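# Reorient a pinched screw hook using in-hand finger motions

## Task

The screw hook starts pinched by its shank between the thumb and index finger. Rotate it inside the hand, using that hand alone, until its orientation in the hand matches the two goal pictures. The hand includes the wrist camera, its bracket and the arm's final link. The task fails if the hook contacts anything outside the hand or comes out of the hand. To finish, keep the hook still in the hand for a moment with a firm grip, the palm pointing straight down, and no hand motor showing "moving". Then report that you are done.

## Robot and tools

Robot: one six-joint arm carrying a right hand with five fingers. The hand has six motors, always given and reported in this order: little, ring, middle, index, thumb_bend, thumb_turn. A wrist camera (cam_wrist, fisheye, 504x504) rides on the hand, and a fixed camera (cam_high, 504x504) views the scene.

Scene frame: the origin is on the table top under the arm's base, +z is up, and +y is to the left when looking along +x. The state line reports the hand point's position in metres, its orientation as a wxyz quaternion, and its velocities in m/s and rad/s, all in this frame.

Hand point frame: the hand point sits 0.05 m in front of the palm, where the index pad meets the thumb tip in a pinch. Its +z runs along the straightened fingers, +y points out of the palm, and +x runs across the palm away from the thumb. So "palm straight down" means the hand's +y points along scene -z. Straight fingers reach 0.06-0.07 m past the point along +z. A bracket on the little-finger side sticks out 0.03 m beyond the point along +y and reaches 0.11 m across the palm, so it can collide. The arm has little room: it can only pull back a short way along -z and turn only slightly about +y (clockwise seen from the back of the hand). Any rotation, especially about x or y, shifts the hand point a bit.

The row: every motion command is one row of 14 numbers, each in [-1, 1]: dx, dy, dz, rx, ry, rz, little, ring, middle, index, thumb_bend, thumb_turn, force_limit, speed.
- dx, dy, dz, rx, ry, rz are an offset, not a pose. They are expressed in the hand point's own axes. They count from the hand point pose printed in the most recent result that shows it. Before any result in the scene has shown it, and for a second or later call within the same reply, they count from where the robot is when the action begins. 1.0 equals 0.6 m of travel or 180 degrees. rx, ry, rz form a single rotation vector. All zeros is not a pause: it pulls the hand back to that reference pose.
- little to thumb_turn are absolute targets. For the four fingers, +1 is straight and -1 is curled into the palm. For thumb_bend, +1 is straight and -1 is fully bent. For thumb_turn, +1 puts the thumb beside the palm and -1 puts it in front, facing the fingers. A pinch is roughly index -0.22, thumb_bend -0.75, thumb_turn -0.57.
- force_limit sets the fingertip load at which a closing motor stops. -1 is about 0 N and +1 is 10 N, scaled linearly; the thumb's motors reach 15 N at +1. Opening motors ignore it.
- speed runs linearly from near zero at -1 to full at +1. At full speed one full finger stroke takes 0.6 s.

Tools:
- execute_actions {"actions": [...], "pictures": bool}. The list holds at most one item. An empty list just returns the state. {"rows": [[14 numbers], ...], "steps": n} runs up to 15 control steps of 1/30 s each (default 15). Each row is used for one step, and the final row repeats if rows run out. Every row counts from the same reference pose, not from the row before it. {"steps": n} with no rows is a wait of up to 300 steps, counted from the last result, so reply time is included. A refused call moves nothing.
- move {"target": [14 numbers], "speed": m/s 0.002-0.5 (default 0.25; turning is capped at twice this in rad/s), "stop_force": N 5-24, optional}. It drives the hand point in a straight line toward the single offset target over 0.5-10 s. The hand numbers are sent at the start. The path does not slow for obstacles. stop_force ends the path when the push against the motion rises that much; it is unreliable on rotating moves. Leave it out when moving away from something you are pressing on. Its result adds a "move:" line giving the ending (done, contact, off_target, moving, held, fault) and any limits (paced = clipped, held = some steps blocked), plus the distance from target.
- wait {"seconds": 0-10}: lets time pass without sending anything.
- zoom_image {"camera": "cam_high" or "cam_wrist", "region": [x0, y0, x1, y1]} in pixels, top-left origin, no larger than 504x504.
- show_instructions {}: shows the goal reference images again.


Motion details: each step the commanded pose is clipped to within 100 mm and 16 degrees of the measured pose. Arm commands lag about 0.17 s behind. Large moves may fall short, so check the result and send the remainder. If both cannot be met, position wins over orientation.

Finger motors: a motor starts only when its target changes by 0.01 or more. It then runs until it reaches the target or, when closing, hits force_limit, and then locks. A lock holds at least 15 N. To grip harder, raise force_limit and send a target further closed than hand_measured. To loosen, send a target more open than hand_measured. Close at speed -0.9 or below for gentle contact, because fast fingers overshoot the limit.

Result lines: hand_measured gives each motor's position. hand_stopped_by gives each motor's state: moving, target, force, stalled or fault. hand_load_n gives the fingertip load in N, positive when pushed open. Loads dropping near 0 signal a lost grip. HELD marks steps that were not sent, and "pose unreachable" means the clearance check interfered. "Hand target" is the pose being driven toward. The Wrist force and Wrist torque lines are in the end-effector axes; they carry an offset up to about 3.5 N and saturate near 30 N.

Avoid: letting the hook touch anything but the hand, dropping it, or knocking objects off the table. Avoid hard or fast contacts: a joint torque over its limit (wrist joints 8.01 N m) or an outside force of 150 N stops the arm for 10 s. Held loads heat the motors; a warning appears at 70 °C and the brakes engage at 85 °C.

Each tool is called after "Request:" as name([rows], argument=value, ...), one row to a line, values as JSON.

Reference images:

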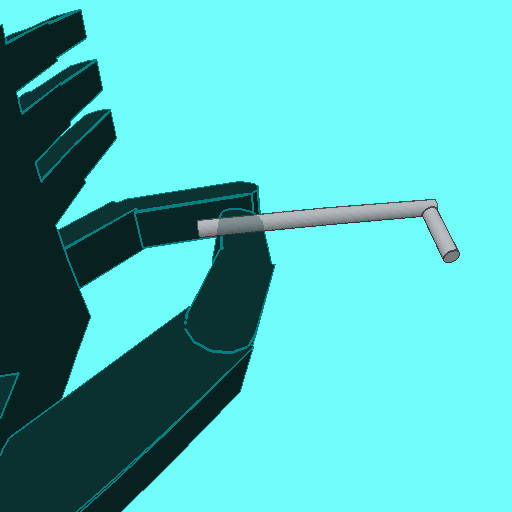

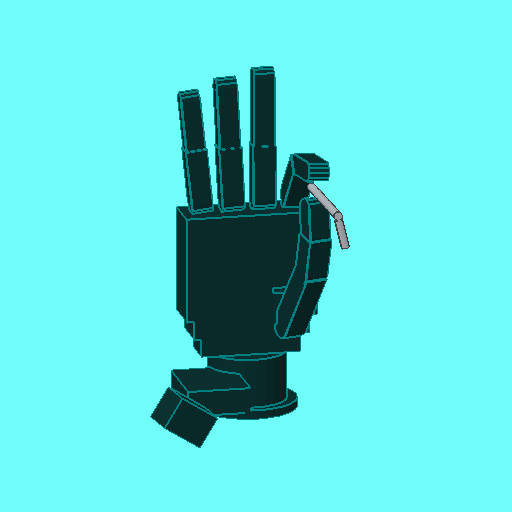

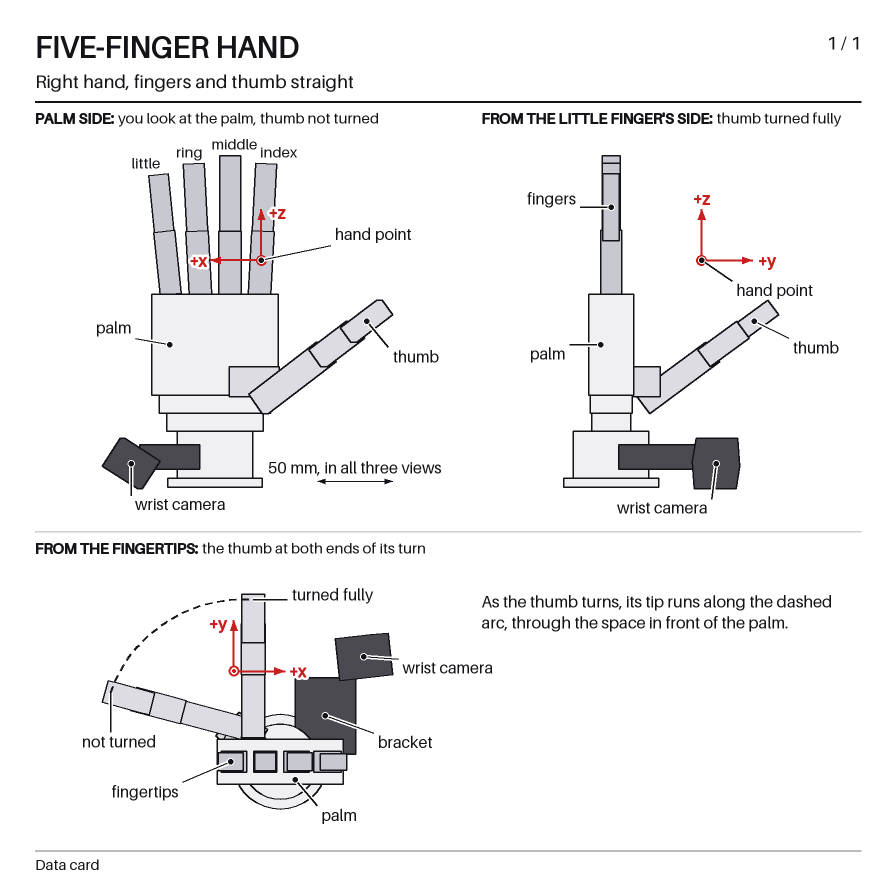

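## Session

Request:
execute_actions(actions=[])

Scene clock: 0.00 s of 4500.00 s.
end_effector_position=(+0.4636, -0.0237, +0.3009) hand_measured=(+1.000, +1.000, +1.000, -0.148, -0.750, -0.550) hand_load_n=(+0.0, +0.0, +0.0, +5.5, +0.5, +0.0) hand_stopped_by=(target, target, target, target, target, target) hand_force_limit=0.00 hand_speed=-0.80 end_effector_quat_wxyz=(+0.409, -0.421, +0.561, -0.584) end_effector_velocity=(+0.000, -0.000, -0.000) end_effector_angular_velocity=(-0.000, -0.000, -0.000)
Joint positions: [-0.475 -1.401  2.244 -3.999 -1.362 -0.025]
Joint velocities: [-0.     0.001 -0.    -0.001  0.    -0.   ]
Motor temperatures (°C, as the motors report them): [32 31 27 39 36 30]
Wrist force (N, on the end effector, along its own x y z axes, offset not removed): no reading
Wrist torque (N m, same axes, about the end effector's origin, offset not removed): no reading
Hand target: +0.464, -0.024, +0.301; +0.409, -0.421, +0.561, -0.584

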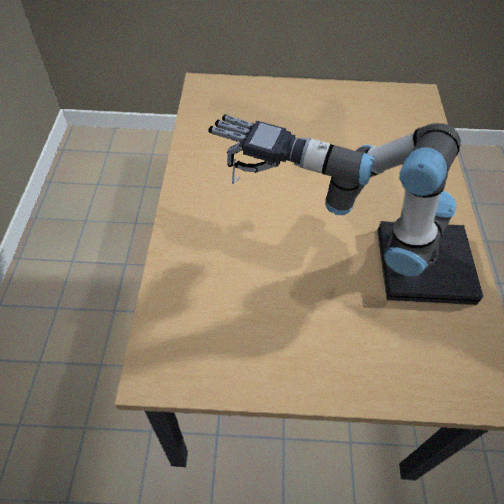

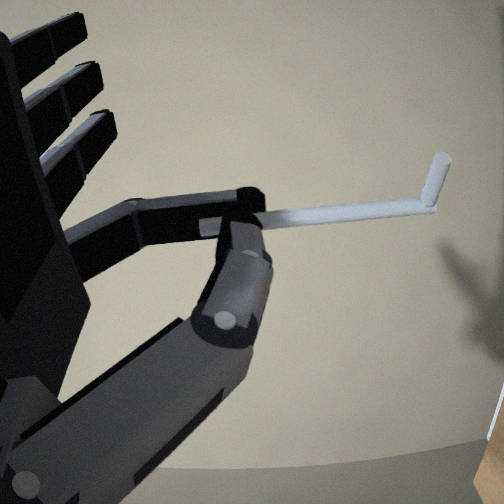

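Request:
zoom_image(camera="cam_wrist", region=[180, 100, 504, 300])

Region (180, 100, 504, 300) of cam_wrist's 504x504 image, scaled by 1.556, with more detail than that image has; it fills the top 311 rows of this view, and the rest is white.

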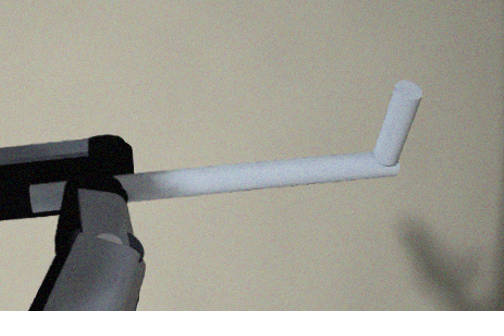

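Request:
execute_actions([
  {"rows": [[0,0,0,0,0,0,1,1,1,-0.40,-0.75,-0.62,0.0,-0.9],[0,0,0,0,0,0,1,1,1,-0.42,-0.75,-0.62,0.0,-0.9],[0,0,0,0,0,0,1,1,1,-0.40,-0.75,-0.62,0.0,-0.9],[0,0,0,0,0,0,1,1,1,-0.42,-0.75,-0.62,0.0,-0.9],[0,0,0,0,0,0,1,1,1,-0.40,-0.75,-0.62,0.0,-0.9],[0,0,0,0,0,0,1,1,1,-0.42,-0.75,-0.62,0.0,-0.9],[0,0,0,0,0,0,1,1,1,-0.40,-0.75,-0.62,0.0,-0.9],[0,0,0,0,0,0,1,1,1,-0.42,-0.75,-0.62,0.0,-0.9],[0,0,0,0,0,0,1,1,1,-0.40,-0.75,-0.62,0.0,-0.9],[0,0,0,0,0,0,1,1,1,-0.42,-0.75,-0.62,0.0,-0.9],[0,0,0,0,0,0,1,1,1,-0.40,-0.75,-0.62,0.0,-0.9],[0,0,0,0,0,0,1,1,1,-0.42,-0.75,-0.62,0.0,-0.9],[0,0,0,0,0,0,1,1,1,-0.40,-0.75,-0.62,0.0,-0.9],[0,0,0,0,0,0,1,1,1,-0.42,-0.75,-0.62,0.0,-0.9],[0,0,0,0,0,0,1,1,1,-0.40,-0.75,-0.62,0.0,-0.9]], "steps": 15},
])

Scene clock: 120.50 s of 4500.00 s.
end_effector_position=(+0.4636, -0.0237, +0.3009) hand_measured=(+1.000, +1.000, +1.000, -0.148, -0.750, -0.606) hand_load_n=(+0.0, +0.0, +0.0, +5.5, +0.0, +0.0) hand_stopped_by=(target, target, target, force, target, moving) hand_force_limit=0.00 hand_speed=-0.90 end_effector_quat_wxyz=(+0.409, -0.421, +0.561, -0.584) end_effector_velocity=(-0.000, +0.001, +0.001) end_effector_angular_velocity=(-0.001, -0.002, +0.001)
Joint positions: [-0.475 -1.401  2.244 -3.999 -1.362 -0.025]
Joint velocities: [ 0.001 -0.002 -0.     0.    -0.     0.   ]
Motor temperatures (°C, as the motors report them): [32 31 27 39 36 30]
Wrist force (N, on the end effector, along its own x y z axes, offset not removed): [-0.3 0.9 0.7]
Wrist torque (N m, same axes, about the end effector's origin, offset not removed): [-0.01 0.12 0.02]
Hand target: +0.464, -0.024, +0.301; +0.409, -0.421, +0.561, -0.584
Off the commanded pose: 0.000 m, 0 deg.
Steps of this call (steps 1 to 90: nothing new was sent; then 117.00 s passed at rest; steps 91 to 105: all 15 steps of this action). Readings (end_effector_position | what the end effector reports):
91: (+0.4636, -0.0237, +0.3009) | hand_measured=(+1.000, +1.000, +1.000, -0.148, -0.750, -0.550) hand_load_n=(+0.0, +0.0, +0.0, +5.5, +0.5, +0.0) hand_stopped_by=(target, target, target, force, target, moving) hand_force_limit=0.00 hand_speed=-0.90
92: (+0.4636, -0.0237, +0.3009) | hand_measured=(+1.000, +1.000, +1.000, -0.148, -0.750, -0.550) hand_load_n=(+0.0, +0.0, +0.0, +5.5, +0.5, +0.0) hand_stopped_by=(target, target, target, force, target, moving) hand_force_limit=0.00 hand_speed=-0.90
94: (+0.4636, -0.0237, +0.3009) | hand_measured=(+1.000, +1.000, +1.000, -0.148, -0.750, -0.554) hand_load_n=(+0.0, +0.0, +0.0, +5.5, +0.5, +0.0) hand_stopped_by=(target, target, target, force, target, moving) hand_force_limit=0.00 hand_speed=-0.90
98: (+0.4636, -0.0237, +0.3009) | hand_measured=(+1.000, +1.000, +1.000, -0.148, -0.750, -0.574) hand_load_n=(+0.0, +0.0, +0.0, +5.5, +0.5, +0.0) hand_stopped_by=(target, target, target, force, target, moving) hand_force_limit=0.00 hand_speed=-0.90
105: the state above

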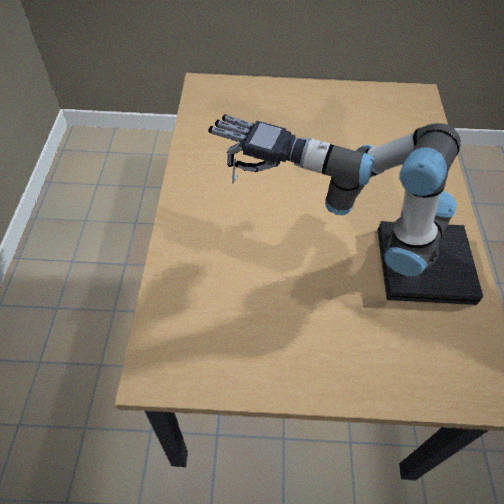

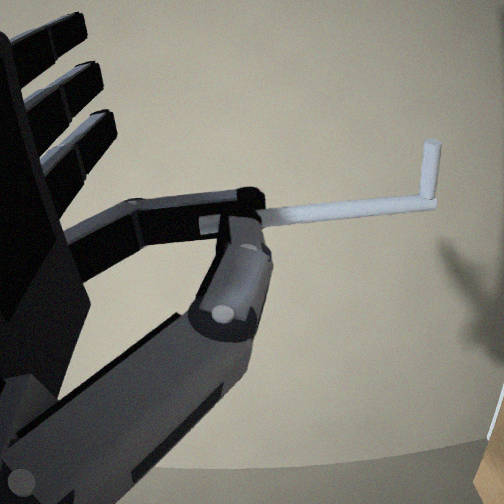

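Request:
execute_actions([
  {"rows": [[0,0,0,0,0,0,1,1,1,-0.44,-0.75,-0.72,0.0,-0.9]], "steps": 15},
])

Scene clock: 126.97 s of 4500.00 s.
end_effector_position=(+0.4636, -0.0237, +0.3009) hand_measured=(+1.000, +1.000, +1.000, -0.148, -0.750, -0.676) hand_load_n=(+0.0, +0.0, +0.0, +5.0, -0.5, +0.0) hand_stopped_by=(target, target, target, force, target, moving) hand_force_limit=0.00 hand_speed=-0.90 end_effector_quat_wxyz=(+0.409, -0.421, +0.561, -0.584) end_effector_velocity=(-0.000, +0.000, +0.000) end_effector_angular_velocity=(-0.000, -0.001, +0.000)
Joint positions: [-0.475 -1.401  2.244 -3.999 -1.362 -0.025]
Joint velocities: [ 0. -0. -0. -0. -0.  0.]
Motor temperatures (°C, as the motors report them): [32 31 27 39 36 30]
Wrist force (N, on the end effector, along its own x y z axes, offset not removed): [1.4 1.8 4.2]
Wrist torque (N m, same axes, about the end effector's origin, offset not removed): [-0.06 -0.24 0.12]
Hand target: +0.464, -0.024, +0.301; +0.409, -0.421, +0.561, -0.584
Off the commanded pose: 0.000 m, 0 deg.
Steps of this call (steps 1 to 90: nothing new was sent; then 2.97 s passed at rest; steps 91 to 105: all 15 steps of this action). Readings (end_effector_position | what the end effector reports):
91: (+0.4636, -0.0237, +0.3009) | hand_measured=(+1.000, +1.000, +1.000, -0.148, -0.750, -0.620) hand_load_n=(+0.0, +0.0, +0.0, +5.5, +0.0, +0.0) hand_stopped_by=(target, target, target, force, target, moving) hand_force_limit=0.00 hand_speed=-0.90
92: (+0.4636, -0.0237, +0.3009) | hand_measured=(+1.000, +1.000, +1.000, -0.148, -0.750, -0.620) hand_load_n=(+0.0, +0.0, +0.0, +5.5, +0.0, +0.0) hand_stopped_by=(target, target, target, force, target, moving) hand_force_limit=0.00 hand_speed=-0.90
94: (+0.4636, -0.0237, +0.3009) | hand_measured=(+1.000, +1.000, +1.000, -0.148, -0.750, -0.624) hand_load_n=(+0.0, +0.0, +0.0, +5.5, +0.0, +0.0) hand_stopped_by=(target, target, target, force, target, moving) hand_force_limit=0.00 hand_speed=-0.90
98: (+0.4636, -0.0237, +0.3009) | hand_measured=(+1.000, +1.000, +1.000, -0.148, -0.750, -0.644) hand_load_n=(+0.0, +0.0, +0.0, +5.5, -0.5, +0.0) hand_stopped_by=(target, target, target, force, target, moving) hand_force_limit=0.00 hand_speed=-0.90
105: the state above

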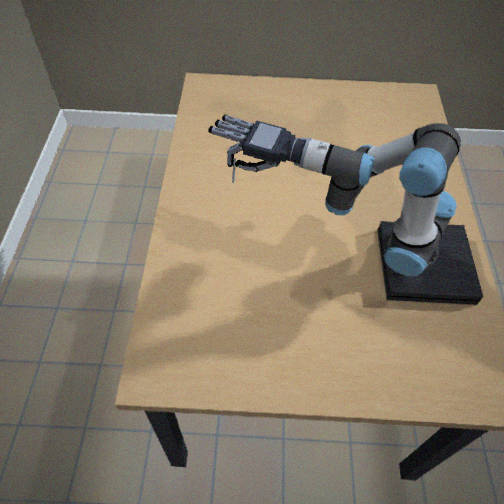

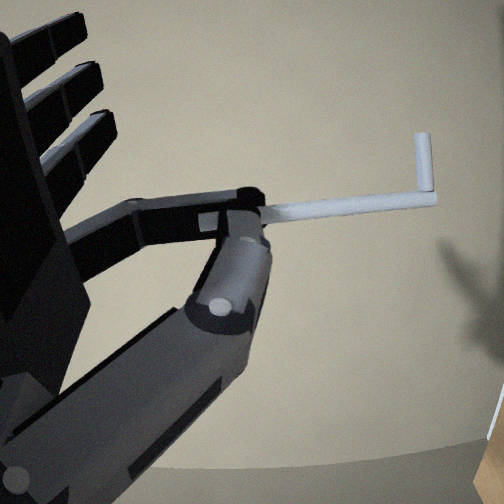

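Request:
execute_actions([
  {"rows": [[0,0,0,0,0,0,1,1,1,-0.46,-0.75,-0.85,0.0,-0.9]], "steps": 15},
])

Scene clock: 131.53 s of 4500.00 s.
end_effector_position=(+0.4636, -0.0237, +0.3009) hand_measured=(+1.000, +1.000, +1.000, -0.148, -0.750, -0.776) hand_load_n=(+0.0, +0.0, +0.0, +5.0, -0.5, +0.0) hand_stopped_by=(target, target, target, force, target, moving) hand_force_limit=0.00 hand_speed=-0.90 end_effector_quat_wxyz=(+0.409, -0.421, +0.561, -0.584) end_effector_velocity=(+0.000, -0.000, +0.000) end_effector_angular_velocity=(-0.001, -0.001, -0.001)
Joint positions: [-0.475 -1.401  2.244 -3.999 -1.362 -0.025]
Joint velocities: [-0.001  0.    -0.001 -0.001  0.    -0.   ]
Motor temperatures (°C, as the motors report them): [32 31 27 39 36 30]
Wrist force (N, on the end effector, along its own x y z axes, offset not removed): [-0.1 0.3 1.0]
Wrist torque (N m, same axes, about the end effector's origin, offset not removed): [0.01 0.03 0.01]
Hand target: +0.464, -0.024, +0.301; +0.409, -0.421, +0.561, -0.584
Off the commanded pose: 0.000 m, 0 deg.
Steps of this call (steps 1 to 90: nothing new was sent; then 1.07 s passed at rest; steps 91 to 105: all 15 steps of this action). Readings (end_effector_position | what the end effector reports):
91: (+0.4636, -0.0237, +0.3009) | hand_measured=(+1.000, +1.000, +1.000, -0.148, -0.750, -0.720) hand_load_n=(+0.0, +0.0, +0.0, +5.0, -1.0, +0.0) hand_stopped_by=(target, target, target, force, target, moving) hand_force_limit=0.00 hand_speed=-0.90
92: (+0.4636, -0.0237, +0.3009) | hand_measured=(+1.000, +1.000, +1.000, -0.148, -0.750, -0.720) hand_load_n=(+0.0, +0.0, +0.0, +5.0, -1.0, +0.0) hand_stopped_by=(target, target, target, force, target, moving) hand_force_limit=0.00 hand_speed=-0.90
94: (+0.4636, -0.0237, +0.3009) | hand_measured=(+1.000, +1.000, +1.000, -0.148, -0.750, -0.724) hand_load_n=(+0.0, +0.0, +0.0, +5.0, -1.0, +0.0) hand_stopped_by=(target, target, target, force, target, moving) hand_force_limit=0.00 hand_speed=-0.90
98: (+0.4636, -0.0237, +0.3009) | hand_measured=(+1.000, +1.000, +1.000, -0.148, -0.750, -0.744) hand_load_n=(+0.0, +0.0, +0.0, +5.0, -1.0, +0.0) hand_stopped_by=(target, target, target, force, target, moving) hand_force_limit=0.00 hand_speed=-0.90
105: the state above

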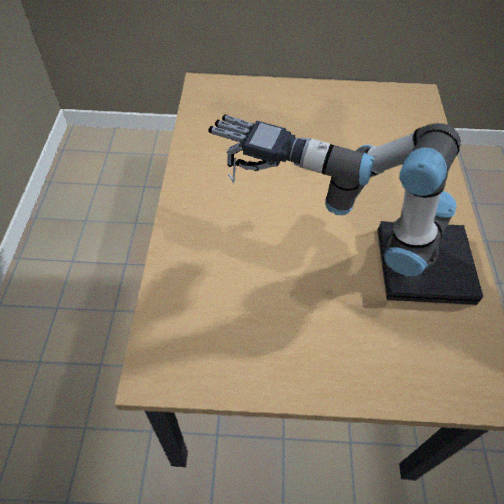

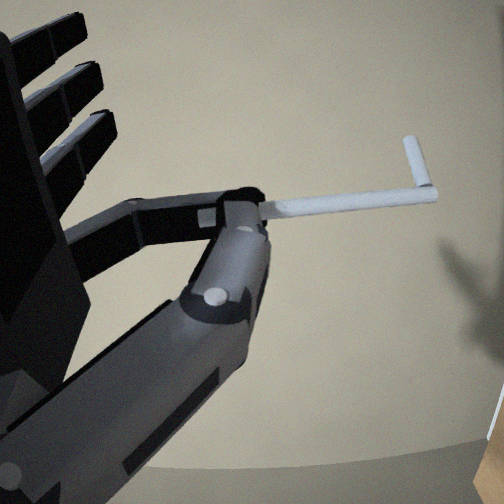

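Request:
execute_actions([
  {"rows": [[0,0,0,0,0,0,1,1,1,-0.48,-0.75,-1.0,0.0,-0.9]], "steps": 15},
])

Request:
execute_actions([
  {"rows": [[0,0,0,0,0,0,1,1,1,-0.50,-0.75,-1.0,0.0,-0.9]], "steps": 15},
])

Scene clock: 137.60 s of 4500.00 s.
end_effector_position=(+0.4636, -0.0237, +0.3009) hand_measured=(+1.000, +1.000, +1.000, -0.152, -0.750, -0.906) hand_load_n=(+0.0, +0.0, +0.0, +5.5, -0.5, +0.0) hand_stopped_by=(target, target, target, force, target, moving) hand_force_limit=0.00 hand_speed=-0.90 end_effector_quat_wxyz=(+0.409, -0.421, +0.561, -0.584) end_effector_velocity=(-0.000, -0.000, -0.000) end_effector_angular_velocity=(+0.000, +0.000, -0.001)
Joint positions: [-0.475 -1.401  2.244 -3.999 -1.362 -0.025]
Joint velocities: [-0.001 -0.     0.     0.    -0.    -0.   ]
Motor temperatures (°C, as the motors report them): [32 31 27 39 36 30]
Wrist force (N, on the end effector, along its own x y z axes, offset not removed): [0.3 -0.1 0.4]
Wrist torque (N m, same axes, about the end effector's origin, offset not removed): [-0.06 0.01 0.08]
Hand target: +0.464, -0.024, +0.301; +0.409, -0.421, +0.561, -0.584
Off the commanded pose: 0.000 m, 0 deg.
Steps of this call (steps 1 to 90: nothing new was sent; then 2.57 s passed at rest; steps 91 to 105: all 15 steps of this action). Readings (end_effector_position | what the end effector reports):
91: (+0.4636, -0.0237, +0.3009) | hand_measured=(+1.000, +1.000, +1.000, -0.148, -0.750, -0.850) hand_load_n=(+0.0, +0.0, +0.0, +4.5, -0.5, +0.0) hand_stopped_by=(target, target, target, moving, target, moving) hand_force_limit=0.00 hand_speed=-0.90
92: (+0.4636, -0.0237, +0.3009) | hand_measured=(+1.000, +1.000, +1.000, -0.148, -0.750, -0.850) hand_load_n=(+0.0, +0.0, +0.0, +4.5, -0.5, +0.0) hand_stopped_by=(target, target, target, moving, target, moving) hand_force_limit=0.00 hand_speed=-0.90
94: (+0.4636, -0.0237, +0.3009) | hand_measured=(+1.000, +1.000, +1.000, -0.152, -0.750, -0.854) hand_load_n=(+0.0, +0.0, +0.0, +6.0, -0.5, +0.0) hand_stopped_by=(target, target, target, force, target, moving) hand_force_limit=0.00 hand_speed=-0.90
98: (+0.4636, -0.0237, +0.3009) | hand_measured=(+1.000, +1.000, +1.000, -0.152, -0.750, -0.874) hand_load_n=(+0.0, +0.0, +0.0, +5.5, -0.5, +0.0) hand_stopped_by=(target, target, target, force, target, moving) hand_force_limit=0.00 hand_speed=-0.90
105: the state above

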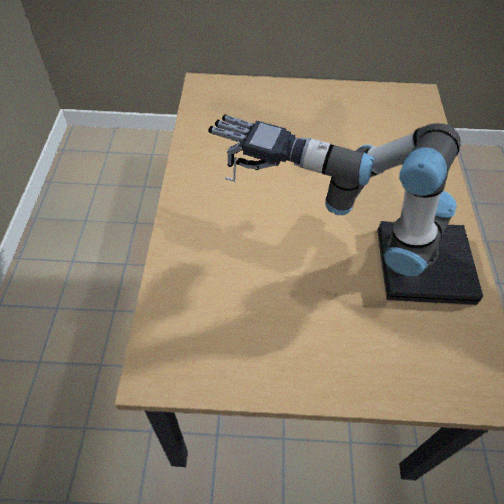

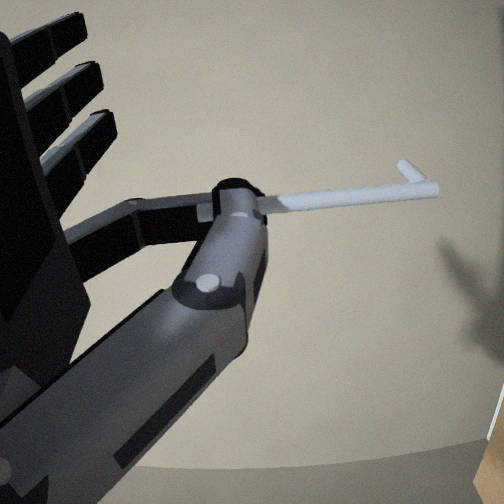

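Scene clock: 138.10 s of 4500.00 s.
end_effector_position=(+0.4636, -0.0237, +0.3009) hand_measured=(+1.000, +1.000, +1.000, -0.152, -0.750, -0.978) hand_load_n=(+0.0, +0.0, +0.0, +5.0, +0.0, +0.0) hand_stopped_by=(target, target, target, force, target, moving) hand_force_limit=0.00 hand_speed=-0.90 end_effector_quat_wxyz=(+0.409, -0.421, +0.561, -0.584) end_effector_velocity=(+0.000, -0.000, +0.000) end_effector_angular_velocity=(+0.000, -0.000, -0.000)
Joint positions: [-0.475 -1.401  2.244 -3.999 -1.362 -0.025]
Joint velocities: [-0.     0.001 -0.001 -0.    -0.     0.   ]
Motor temperatures (°C, as the motors report them): [32 31 27 39 36 30]
Wrist force (N, on the end effector, along its own x y z axes, offset not removed): [0.4 0.2 1.7]
Wrist torque (N m, same axes, about the end effector's origin, offset not removed): [-0.10 -0.05 0.01]
Hand target: +0.464, -0.024, +0.301; +0.409, -0.421, +0.561, -0.584
Off the commanded pose: 0.000 m, 0 deg.
Steps of this call (steps 1 to 15: all 15 steps of this action). Readings (end_effector_position | what the end effector reports):
1: (+0.4636, -0.0237, +0.3009) | hand_measured=(+1.000, +1.000, +1.000, -0.152, -0.750, -0.912) hand_load_n=(+0.0, +0.0, +0.0, +5.5, -0.5, +0.0) hand_stopped_by=(target, target, target, force, target, moving) hand_force_limit=0.00 hand_speed=-0.90
2: (+0.4636, -0.0237, +0.3009) | hand_measured=(+1.000, +1.000, +1.000, -0.152, -0.750, -0.916) hand_load_n=(+0.0, +0.0, +0.0, +5.5, -0.5, +0.0) hand_stopped_by=(target, target, target, force, target, moving) hand_force_limit=0.00 hand_speed=-0.90
4: (+0.4636, -0.0237, +0.3009) | hand_measured=(+1.000, +1.000, +1.000, -0.152, -0.750, -0.926) hand_load_n=(+0.0, +0.0, +0.0, +5.5, -0.5, +0.0) hand_stopped_by=(target, target, target, force, target, moving) hand_force_limit=0.00 hand_speed=-0.90
8: (+0.4636, -0.0237, +0.3009) | hand_measured=(+1.000, +1.000, +1.000, -0.152, -0.750, -0.944) hand_load_n=(+0.0, +0.0, +0.0, +5.0, -0.5, +0.0) hand_stopped_by=(target, target, target, force, target, moving) hand_force_limit=0.00 hand_speed=-0.90
15: the state above

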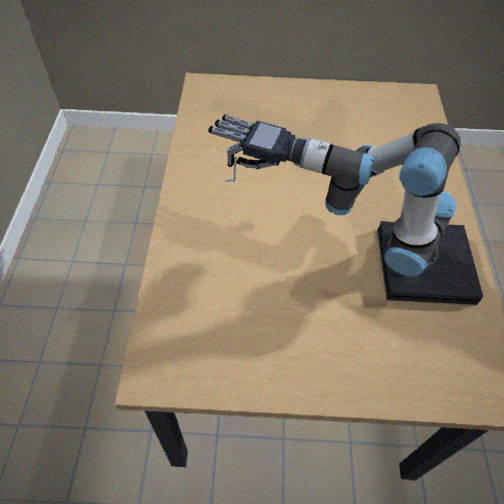

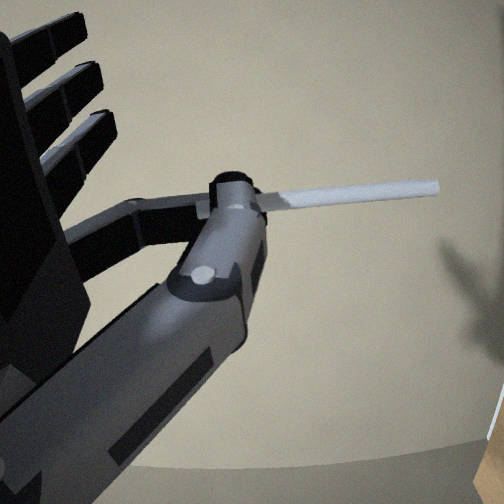

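Request:
execute_actions(actions="[{\"rows\": [[0,0,0,0,0,0,1,1,1,-0.46,-0.75,-0.5,0.0,-0.9]], \"steps\": 15}], \"pictures\": false")

Request:
execute_actions([
  {"steps": 50},
])


Scene clock: 212.60 s of 4500.00 s.
end_effector_position=(+0.4636, -0.0237, +0.3009) hand_measured=(+1.000, +1.000, +1.000, -0.152, -0.750, -1.000) hand_load_n=(+0.0, +0.0, +0.0, +4.5, +0.0, +0.0) hand_stopped_by=(target, target, target, force, target, target) hand_force_limit=0.00 hand_speed=-0.90 end_effector_quat_wxyz=(+0.409, -0.421, +0.561, -0.584) end_effector_velocity=(+0.000, -0.000, -0.000) end_effector_angular_velocity=(+0.000, +0.000, -0.000)
Joint positions: [-0.475 -1.401  2.244 -3.999 -1.362 -0.025]
Joint velocities: [-0.     0.001 -0.    -0.     0.    -0.   ]
Motor temperatures (°C, as the motors report them): [32 31 27 39 36 30]
Wrist force (N, on the end effector, along its own x y z axes, offset not removed): [0.6 1.2 2.4]
Wrist torque (N m, same axes, about the end effector's origin, offset not removed): [-0.01 -0.12 0.14]
Hand target: +0.464, -0.024, +0.301; +0.409, -0.421, +0.561, -0.584
Off the commanded pose: 0.000 m, 0 deg.
Steps of this call (steps 1 to 90: nothing new was sent; then 71.50 s passed at rest). Readings (end_effector_position | what the end effector reports):
1: (+0.4636, -0.0237, +0.3009) | hand_measured=(+1.000, +1.000, +1.000, -0.152, -0.750, -0.982) hand_load_n=(+0.0, +0.0, +0.0, +5.0, +0.0, +0.0) hand_stopped_by=(target, target, target, force, target, moving) hand_force_limit=0.00 hand_speed=-0.90
2: (+0.4636, -0.0237, +0.3009) | hand_measured=(+1.000, +1.000, +1.000, -0.152, -0.750, -0.988) hand_load_n=(+0.0, +0.0, +0.0, +5.0, +0.0, +0.0) hand_stopped_by=(target, target, target, force, target, moving) hand_force_limit=0.00 hand_speed=-0.90
4: (+0.4636, -0.0237, +0.3009) | hand_measured=(+1.000, +1.000, +1.000, -0.152, -0.750, -0.998) hand_load_n=(+0.0, +0.0, +0.0, +5.0, +0.0, +0.0) hand_stopped_by=(target, target, target, force, target, moving) hand_force_limit=0.00 hand_speed=-0.90
8: (+0.4636, -0.0237, +0.3009) | hand_measured=(+1.000, +1.000, +1.000, -0.152, -0.750, -1.000) hand_load_n=(+0.0, +0.0, +0.0, +4.5, +0.0, +0.0) hand_stopped_by=(target, target, target, force, target, target) hand_force_limit=0.00 hand_speed=-0.90
90: the state above

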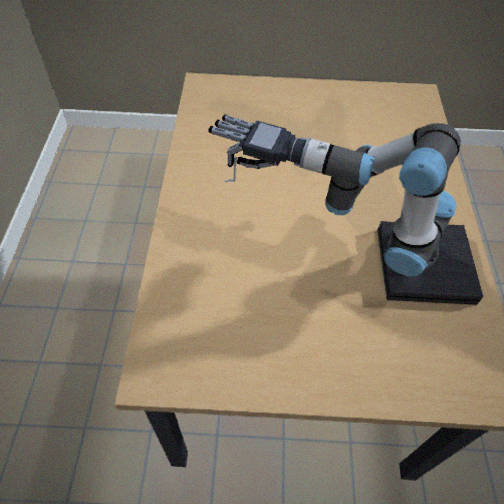

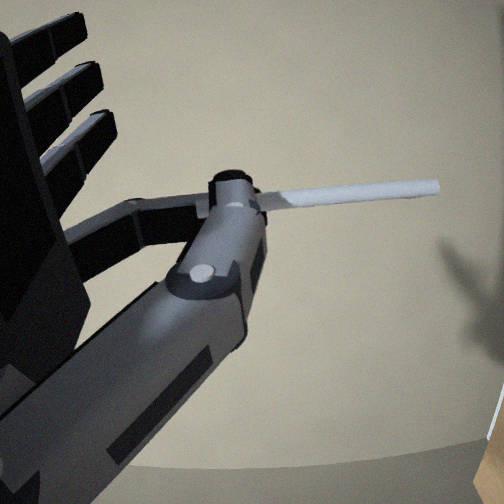

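My malformed call didn't run, so I'm sending the reverse thumb turn again.

Request:
execute_actions([
  {"rows": [[0,0,0,0,0,0,1,1,1,-0.46,-0.75,-0.5,0.0,-0.9]], "steps": 15},
], pictures=false)

Request:
execute_actions([
  {"steps": 62},
])

Scene clock: 218.13 s of 4500.00 s.
end_effector_position=(+0.4636, -0.0237, +0.3009) hand_measured=(+1.000, +1.000, +1.000, -0.154, -0.750, -0.944) hand_load_n=(+0.0, +0.0, +0.0, +6.5, +0.0, +0.0) hand_stopped_by=(target, target, target, force, target, moving) hand_force_limit=0.00 hand_speed=-0.90 end_effector_quat_wxyz=(+0.409, -0.421, +0.561, -0.584) end_effector_velocity=(-0.000, -0.000, +0.001) end_effector_angular_velocity=(-0.001, -0.001, -0.000)
Joint positions: [-0.475 -1.401  2.244 -3.999 -1.362 -0.025]
Joint velocities: [-0.    -0.001 -0.    -0.     0.     0.   ]
Motor temperatures (°C, as the motors report them): [32 31 27 39 36 30]
Wrist force (N, on the end effector, along its own x y z axes, offset not removed): [1.4 0.0 1.8]
Wrist torque (N m, same axes, about the end effector's origin, offset not removed): [-0.17 -0.28 0.13]
Hand target: +0.464, -0.024, +0.301; +0.409, -0.421, +0.561, -0.584
Off the commanded pose: 0.000 m, 0 deg.
Steps of this call (steps 1 to 90: nothing new was sent; then 2.03 s passed at rest; steps 91 to 105: all 15 steps of this action). Readings (end_effector_position | what the end effector reports):
91: (+0.4636, -0.0237, +0.3009) | hand_measured=(+1.000, +1.000, +1.000, -0.152, -0.750, -1.000) hand_load_n=(+0.0, +0.0, +0.0, +4.5, +0.0, +0.0) hand_stopped_by=(target, target, target, moving, target, moving) hand_force_limit=0.00 hand_speed=-0.90
92: (+0.4636, -0.0237, +0.3009) | hand_measured=(+1.000, +1.000, +1.000, -0.152, -0.750, -1.000) hand_load_n=(+0.0, +0.0, +0.0, +4.5, +0.0, +0.0) hand_stopped_by=(target, target, target, moving, target, moving) hand_force_limit=0.00 hand_speed=-0.90
94: (+0.4636, -0.0237, +0.3009) | hand_measured=(+1.000, +1.000, +1.000, -0.156, -0.750, -0.996) hand_load_n=(+0.0, +0.0, +0.0, +6.0, +0.0, -0.5) hand_stopped_by=(target, target, target, force, target, moving) hand_force_limit=0.00 hand_speed=-0.90
98: (+0.4636, -0.0237, +0.3009) | hand_measured=(+1.000, +1.000, +1.000, -0.154, -0.750, -0.976) hand_load_n=(+0.0, +0.0, +0.0, +6.0, +0.0, +0.0) hand_stopped_by=(target, target, target, force, target, moving) hand_force_limit=0.00 hand_speed=-0.90
105: the state above

Scene clock: 220.20 s of 4500.00 s.
end_effector_position=(+0.4636, -0.0237, +0.3009) hand_measured=(+1.000, +1.000, +1.000, -0.154, -0.750, -0.648) hand_load_n=(+0.0, +0.0, +0.0, +7.5, +1.5, -0.5) hand_stopped_by=(target, target, target, force, target, moving) hand_force_limit=0.00 hand_speed=-0.90 end_effector_quat_wxyz=(+0.409, -0.421, +0.561, -0.584) end_effector_velocity=(-0.000, -0.000, +0.000) end_effector_angular_velocity=(-0.000, -0.000, -0.000)
Joint positions: [-0.475 -1.401  2.244 -3.999 -1.362 -0.025]
Joint velocities: [-0.    -0.001  0.001 -0.     0.     0.   ]
Motor temperatures (°C, as the motors report them): [32 31 27 39 36 30]
Wrist force (N, on the end effector, along its own x y z axes, offset not removed): [0.6 0.8 1.3]
Wrist torque (N m, same axes, about the end effector's origin, offset not removed): [-0.08 -0.13 0.11]
Hand target: +0.464, -0.024, +0.301; +0.409, -0.421, +0.561, -0.584
Off the commanded pose: 0.000 m, 0 deg.
Steps of this call (steps 1 to 62: nothing new was sent). Readings (end_effector_position | what the end effector reports):
1: (+0.4636, -0.0237, +0.3009) | hand_measured=(+1.000, +1.000, +1.000, -0.154, -0.750, -0.938) hand_load_n=(+0.0, +0.0, +0.0, +6.5, +0.0, +0.0) hand_stopped_by=(target, target, target, force, target, moving) hand_force_limit=0.00 hand_speed=-0.90
2: (+0.4636, -0.0237, +0.3009) | hand_measured=(+1.000, +1.000, +1.000, -0.154, -0.750, -0.934) hand_load_n=(+0.0, +0.0, +0.0, +6.5, +0.0, +0.0) hand_stopped_by=(target, target, target, force, target, moving) hand_force_limit=0.00 hand_speed=-0.90
4: (+0.4636, -0.0237, +0.3009) | hand_measured=(+1.000, +1.000, +1.000, -0.154, -0.750, -0.924) hand_load_n=(+0.0, +0.0, +0.0, +6.5, +0.0, +0.0) hand_stopped_by=(target, target, target, force, target, moving) hand_force_limit=0.00 hand_speed=-0.90
8: (+0.4636, -0.0237, +0.3009) | hand_measured=(+1.000, +1.000, +1.000, -0.154, -0.750, -0.906) hand_load_n=(+0.0, +0.0, +0.0, +6.5, +0.0, +0.0) hand_stopped_by=(target, target, target, force, target, moving) hand_force_limit=0.00 hand_speed=-0.90
62: the state above

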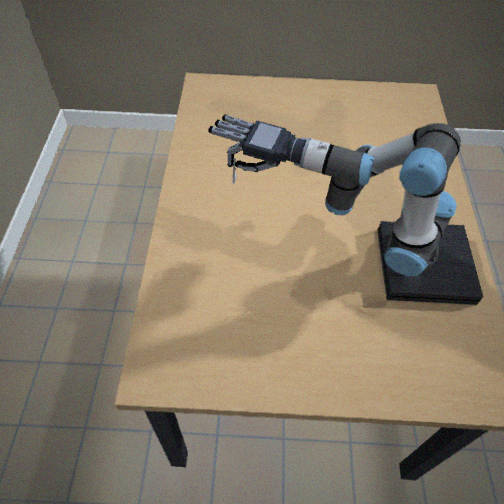

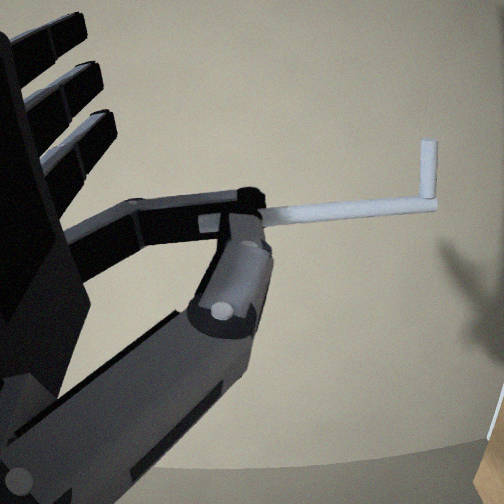

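Request:
execute_actions([
  {"rows": [[0,0,0,0,0,0,1,1,1,-0.48,-0.75,-0.3,0.0,-0.9]], "steps": 15},
], pictures=false)

Request:
execute_actions([
  {"steps": 20},
])

Scene clock: 225.63 s of 4500.00 s.
end_effector_position=(+0.4636, -0.0237, +0.3009) hand_measured=(+1.000, +1.000, +1.000, -0.154, -0.748, -0.444) hand_load_n=(+0.0, +0.0, +0.0, +8.0, +4.0, -0.5) hand_stopped_by=(target, target, target, force, target, moving) hand_force_limit=0.00 hand_speed=-0.90 end_effector_quat_wxyz=(+0.409, -0.421, +0.561, -0.584) end_effector_velocity=(+0.000, -0.000, -0.001) end_effector_angular_velocity=(+0.001, +0.002, -0.001)
Joint positions: [-0.475 -1.401  2.244 -3.999 -1.362 -0.025]
Joint velocities: [-0.     0.001  0.001  0.     0.     0.   ]
Motor temperatures (°C, as the motors report them): [32 31 27 39 36 30]
Wrist force (N, on the end effector, along its own x y z axes, offset not removed): [-1.2 0.0 2.2]
Wrist torque (N m, same axes, about the end effector's origin, offset not removed): [-0.25 0.15 -0.04]
Hand target: +0.464, -0.024, +0.301; +0.409, -0.421, +0.561, -0.584
Off the commanded pose: 0.000 m, 0 deg.
Steps of this call (steps 1 to 100: nothing new was sent; then 1.60 s passed at rest; steps 101 to 115: all 15 steps of this action). Readings (end_effector_position | what the end effector reports):
101: (+0.4636, -0.0237, +0.3009) | hand_measured=(+1.000, +1.000, +1.000, -0.154, -0.748, -0.500) hand_load_n=(+0.0, +0.0, +0.0, +7.5, +3.5, -0.5) hand_stopped_by=(target, target, target, force, target, moving) hand_force_limit=0.00 hand_speed=-0.90
102: (+0.4636, -0.0237, +0.3009) | hand_measured=(+1.000, +1.000, +1.000, -0.154, -0.748, -0.500) hand_load_n=(+0.0, +0.0, +0.0, +7.5, +3.5, -0.5) hand_stopped_by=(target, target, target, force, target, moving) hand_force_limit=0.00 hand_speed=-0.90
104: (+0.4636, -0.0237, +0.3009) | hand_measured=(+1.000, +1.000, +1.000, -0.154, -0.748, -0.496) hand_load_n=(+0.0, +0.0, +0.0, +7.5, +3.5, -0.5) hand_stopped_by=(target, target, target, force, target, moving) hand_force_limit=0.00 hand_speed=-0.90
108: (+0.4636, -0.0237, +0.3009) | hand_measured=(+1.000, +1.000, +1.000, -0.154, -0.748, -0.476) hand_load_n=(+0.0, +0.0, +0.0, +7.5, +3.5, -0.5) hand_stopped_by=(target, target, target, force, target, moving) hand_force_limit=0.00 hand_speed=-0.90
115: the state above

Scene clock: 226.30 s of 4500.00 s.
end_effector_position=(+0.4636, -0.0237, +0.3009) hand_measured=(+1.000, +1.000, +1.000, -0.154, -0.748, -0.348) hand_load_n=(+0.0, +0.0, +0.0, +8.0, +5.0, -0.5) hand_stopped_by=(target, target, target, force, target, moving) hand_force_limit=0.00 hand_speed=-0.90 end_effector_quat_wxyz=(+0.409, -0.421, +0.561, -0.584) end_effector_velocity=(-0.000, -0.000, +0.001) end_effector_angular_velocity=(-0.000, -0.001, -0.001)
Joint positions: [-0.475 -1.401  2.244 -3.999 -1.362 -0.025]
Joint velocities: [-0.001 -0.001 -0.     0.    -0.     0.   ]
Motor temperatures (°C, as the motors report them): [32 31 27 39 36 30]
Wrist force (N, on the end effector, along its own x y z axes, offset not removed): [0.7 0.0 1.4]
Wrist torque (N m, same axes, about the end effector's origin, offset not removed): [-0.06 -0.07 0.10]
Hand target: +0.464, -0.024, +0.301; +0.409, -0.421, +0.561, -0.584
Off the commanded pose: 0.000 m, 0 deg.
Steps of this call (steps 1 to 20: nothing new was sent). Readings (end_effector_position | what the end effector reports):
1: (+0.4636, -0.0237, +0.3009) | hand_measured=(+1.000, +1.000, +1.000, -0.154, -0.748, -0.438) hand_load_n=(+0.0, +0.0, +0.0, +8.0, +4.5, -0.5) hand_stopped_by=(target, target, target, force, target, moving) hand_force_limit=0.00 hand_speed=-0.90
2: (+0.4636, -0.0237, +0.3009) | hand_measured=(+1.000, +1.000, +1.000, -0.154, -0.748, -0.434) hand_load_n=(+0.0, +0.0, +0.0, +8.0, +4.5, -0.5) hand_stopped_by=(target, target, target, force, target, moving) hand_force_limit=0.00 hand_speed=-0.90
4: (+0.4636, -0.0237, +0.3009) | hand_measured=(+1.000, +1.000, +1.000, -0.154, -0.748, -0.424) hand_load_n=(+0.0, +0.0, +0.0, +8.0, +4.5, -0.5) hand_stopped_by=(target, target, target, force, target, moving) hand_force_limit=0.00 hand_speed=-0.90
8: (+0.4636, -0.0237, +0.3009) | hand_measured=(+1.000, +1.000, +1.000, -0.154, -0.748, -0.406) hand_load_n=(+0.0, +0.0, +0.0, +8.0, +4.5, -0.5) hand_stopped_by=(target, target, target, force, target, moving) hand_force_limit=0.00 hand_speed=-0.90
20: the state above

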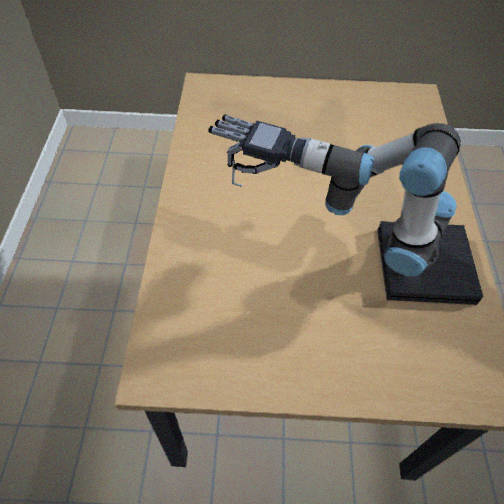

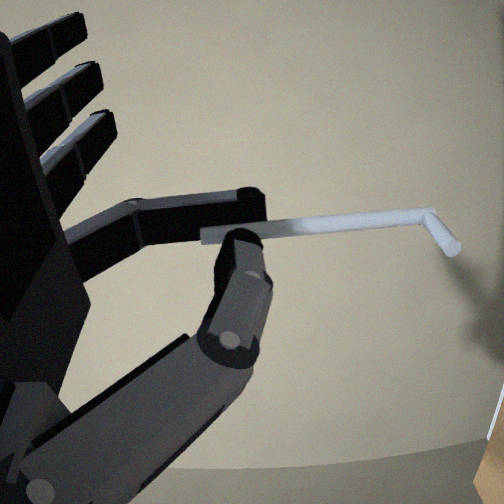

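Request:
execute_actions(actions=[])

Scene clock: 230.47 s of 4500.00 s.
end_effector_position=(+0.4636, -0.0237, +0.3009) hand_measured=(+1.000, +1.000, +1.000, -0.154, -0.746, -0.300) hand_load_n=(+0.0, +0.0, +0.0, +8.5, +5.5, -1.0) hand_stopped_by=(target, target, target, force, target, target) hand_force_limit=0.00 hand_speed=-0.90 end_effector_quat_wxyz=(+0.409, -0.421, +0.561, -0.584) end_effector_velocity=(+0.000, +0.001, +0.000) end_effector_angular_velocity=(-0.000, -0.000, +0.001)
Joint positions: [-0.475 -1.401  2.244 -3.999 -1.362 -0.025]
Joint velocities: [ 0.001 -0.001 -0.001  0.001 -0.    -0.   ]
Motor temperatures (°C, as the motors report them): [32 31 27 39 36 30]
Wrist force (N, on the end effector, along its own x y z axes, offset not removed): [0.0 0.7 1.2]
Wrist torque (N m, same axes, about the end effector's origin, offset not removed): [-0.03 -0.01 0.10]
Hand target: +0.464, -0.024, +0.301; +0.409, -0.421, +0.561, -0.584
Off the commanded pose: 0.000 m, 0 deg.
Steps of this call (steps 1 to 90: nothing new was sent; then 1.17 s passed at rest). Readings (end_effector_position | what the end effector reports):
1: (+0.4636, -0.0237, +0.3009) | hand_measured=(+1.000, +1.000, +1.000, -0.154, -0.748, -0.344) hand_load_n=(+0.0, +0.0, +0.0, +8.0, +5.0, -0.5) hand_stopped_by=(target, target, target, force, target, moving) hand_force_limit=0.00 hand_speed=-0.90
2: (+0.4636, -0.0237, +0.3009) | hand_measured=(+1.000, +1.000, +1.000, -0.154, -0.748, -0.338) hand_load_n=(+0.0, +0.0, +0.0, +8.0, +5.5, -1.0) hand_stopped_by=(target, target, target, force, target, moving) hand_force_limit=0.00 hand_speed=-0.90
4: (+0.4636, -0.0237, +0.3009) | hand_measured=(+1.000, +1.000, +1.000, -0.154, -0.748, -0.330) hand_load_n=(+0.0, +0.0, +0.0, +8.0, +5.5, -1.0) hand_stopped_by=(target, target, target, force, target, moving) hand_force_limit=0.00 hand_speed=-0.90
8: (+0.4636, -0.0237, +0.3009) | hand_measured=(+1.000, +1.000, +1.000, -0.154, -0.748, -0.310) hand_load_n=(+0.0, +0.0, +0.0, +8.0, +5.5, -1.0) hand_stopped_by=(target, target, target, force, target, moving) hand_force_limit=0.00 hand_speed=-0.90
90: the state above

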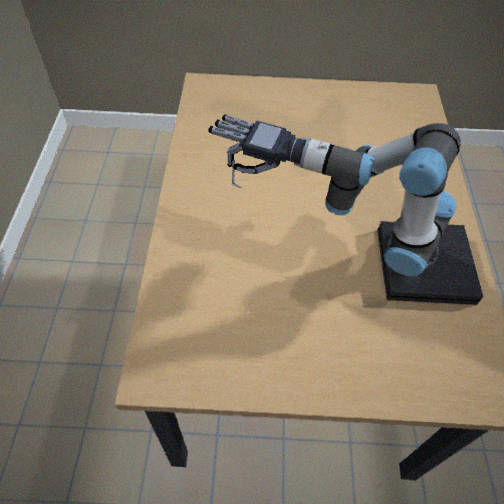

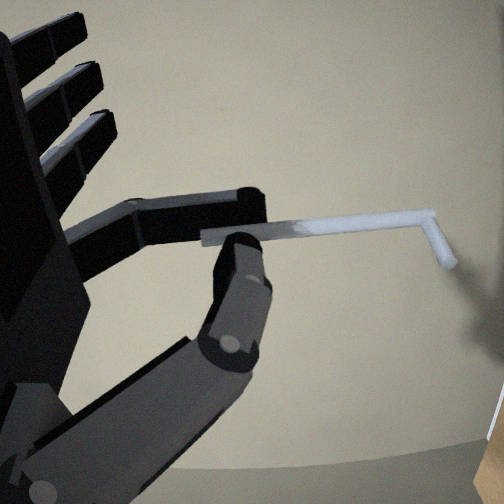

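Request:
zoom_image(camera="cam_wrist", region=[150, 120, 504, 340])

Region (150, 120, 504, 340) of cam_wrist's 504x504 image, scaled by 1.424, with more detail than that image has; it fills the top 313 rows of this view, and the rest is white.

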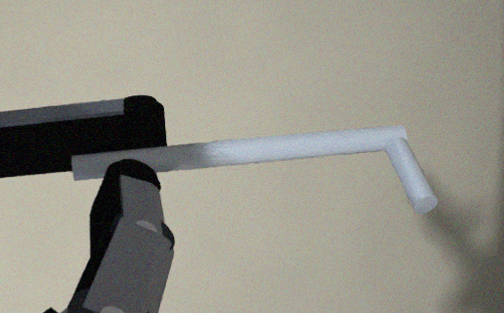

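Request:
execute_actions([
  {"rows": [[0,0,0,-0.005,0,0.011,1,1,1,-0.48,-0.75,-0.3,0.0,-0.9]], "steps": 15},
], pictures=false)

Request:
wait(seconds=1.0)

Scene clock: 256.97 s of 4500.00 s.
end_effector_position=(+0.4636, -0.0237, +0.3009) hand_measured=(+1.000, +1.000, +1.000, -0.154, -0.746, -0.300) hand_load_n=(+0.0, +0.0, +0.0, +8.5, +5.5, -1.0) hand_stopped_by=(target, target, target, force, target, target) hand_force_limit=0.00 hand_speed=-0.90 end_effector_quat_wxyz=(+0.416, -0.415, +0.572, -0.572) end_effector_velocity=(+0.000, -0.000, +0.000) end_effector_angular_velocity=(+0.006, +0.001, +0.000)
Joint positions: [-0.484 -1.416  2.244 -3.968 -1.353  0.006]
Joint velocities: [-0.002 -0.003 -0.     0.006  0.003  0.005]
Motor temperatures (°C, as the motors report them): [32 31 27 39 36 30]
Wrist force (N, on the end effector, along its own x y z axes, offset not removed): [0.2 1.0 3.7]
Wrist torque (N m, same axes, about the end effector's origin, offset not removed): [-0.14 -0.04 0.10]
Hand target: +0.464, -0.024, +0.301; +0.416, -0.415, +0.572, -0.572
Off the commanded pose: 0.000 m, 0 deg.
Steps of this call (steps 1 to 90: nothing new was sent; then 23.00 s passed at rest; steps 91 to 105: all 15 steps of this action). Readings (end_effector_position | what the end effector reports):
91: (+0.4636, -0.0237, +0.3009) | hand_measured=(+1.000, +1.000, +1.000, -0.154, -0.746, -0.300) hand_load_n=(+0.0, +0.0, +0.0, +8.5, +5.5, -1.0) hand_stopped_by=(target, target, target, force, target, target) hand_force_limit=0.00 hand_speed=-0.90
92: (+0.4636, -0.0237, +0.3009) | hand_measured=(+1.000, +1.000, +1.000, -0.154, -0.746, -0.300) hand_load_n=(+0.0, +0.0, +0.0, +8.5, +5.5, -1.0) hand_stopped_by=(target, target, target, force, target, target) hand_force_limit=0.00 hand_speed=-0.90
94: (+0.4636, -0.0237, +0.3009) | hand_measured=(+1.000, +1.000, +1.000, -0.154, -0.746, -0.300) hand_load_n=(+0.0, +0.0, +0.0, +8.5, +5.5, -1.0) hand_stopped_by=(target, target, target, force, target, target) hand_force_limit=0.00 hand_speed=-0.90
98: (+0.4636, -0.0237, +0.3009) | hand_measured=(+1.000, +1.000, +1.000, -0.154, -0.746, -0.300) hand_load_n=(+0.0, +0.0, +0.0, +8.5, +5.5, -1.0) hand_stopped_by=(target, target, target, force, target, target) hand_force_limit=0.00 hand_speed=-0.90
105: the state above

Scene clock: 257.97 s of 4500.00 s.
end_effector_position=(+0.4636, -0.0237, +0.3009) hand_measured=(+1.000, +1.000, +1.000, -0.154, -0.746, -0.300) hand_load_n=(+0.0, +0.0, +0.0, +8.5, +5.5, -1.0) hand_stopped_by=(target, target, target, force, target, target) hand_force_limit=0.00 hand_speed=-0.90 end_effector_quat_wxyz=(+0.416, -0.415, +0.572, -0.572) end_effector_velocity=(+0.000, -0.000, +0.000) end_effector_angular_velocity=(-0.001, -0.001, -0.001)
Joint positions: [-0.485 -1.416  2.244 -3.968 -1.352  0.007]
Joint velocities: [-0.001 -0.001 -0.001  0.     0.    -0.   ]
Motor temperatures (°C, as the motors report them): [32 31 27 39 36 30]
Wrist force (N, on the end effector, along its own x y z axes, offset not removed): [1.1 0.7 2.4]
Wrist torque (N m, same axes, about the end effector's origin, offset not removed): [-0.09 -0.16 0.12]
Hand target: +0.464, -0.024, +0.301; +0.416, -0.415, +0.572, -0.572
Off the commanded pose: 0.000 m, 0 deg.
Steps of this call (steps 1 to 30: nothing new was sent). Readings (end_effector_position | what the end effector reports):
1: (+0.4636, -0.0237, +0.3009) | hand_measured=(+1.000, +1.000, +1.000, -0.154, -0.746, -0.300) hand_load_n=(+0.0, +0.0, +0.0, +8.5, +5.5, -1.0) hand_stopped_by=(target, target, target, force, target, target) hand_force_limit=0.00 hand_speed=-0.90
2: (+0.4636, -0.0237, +0.3009) | hand_measured=(+1.000, +1.000, +1.000, -0.154, -0.746, -0.300) hand_load_n=(+0.0, +0.0, +0.0, +8.5, +5.5, -1.0) hand_stopped_by=(target, target, target, force, target, target) hand_force_limit=0.00 hand_speed=-0.90
4: (+0.4636, -0.0237, +0.3009) | hand_measured=(+1.000, +1.000, +1.000, -0.154, -0.746, -0.300) hand_load_n=(+0.0, +0.0, +0.0, +8.5, +5.5, -1.0) hand_stopped_by=(target, target, target, force, target, target) hand_force_limit=0.00 hand_speed=-0.90
8: (+0.4636, -0.0237, +0.3009) | hand_measured=(+1.000, +1.000, +1.000, -0.154, -0.746, -0.300) hand_load_n=(+0.0, +0.0, +0.0, +8.5, +5.5, -1.0) hand_stopped_by=(target, target, target, force, target, target) hand_force_limit=0.00 hand_speed=-0.90
30: the state above

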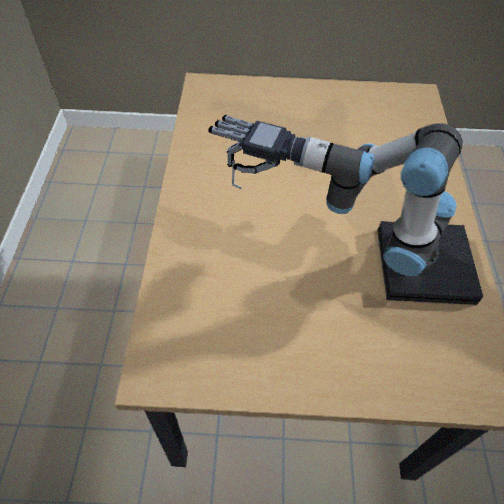

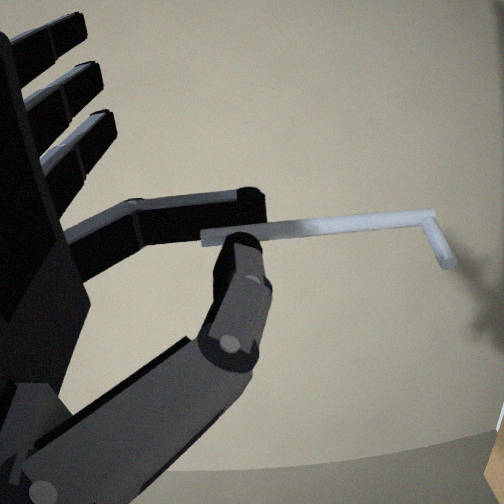

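Scene 1 is done. The hook matches both goal pictures, and the palm now faces straight down. The grip is firm (index 8.5 N, thumb 5.5 N), and no hand motor reads "moving".

Request:
finished_scene(scene=1)

The scene is finished: the task was done.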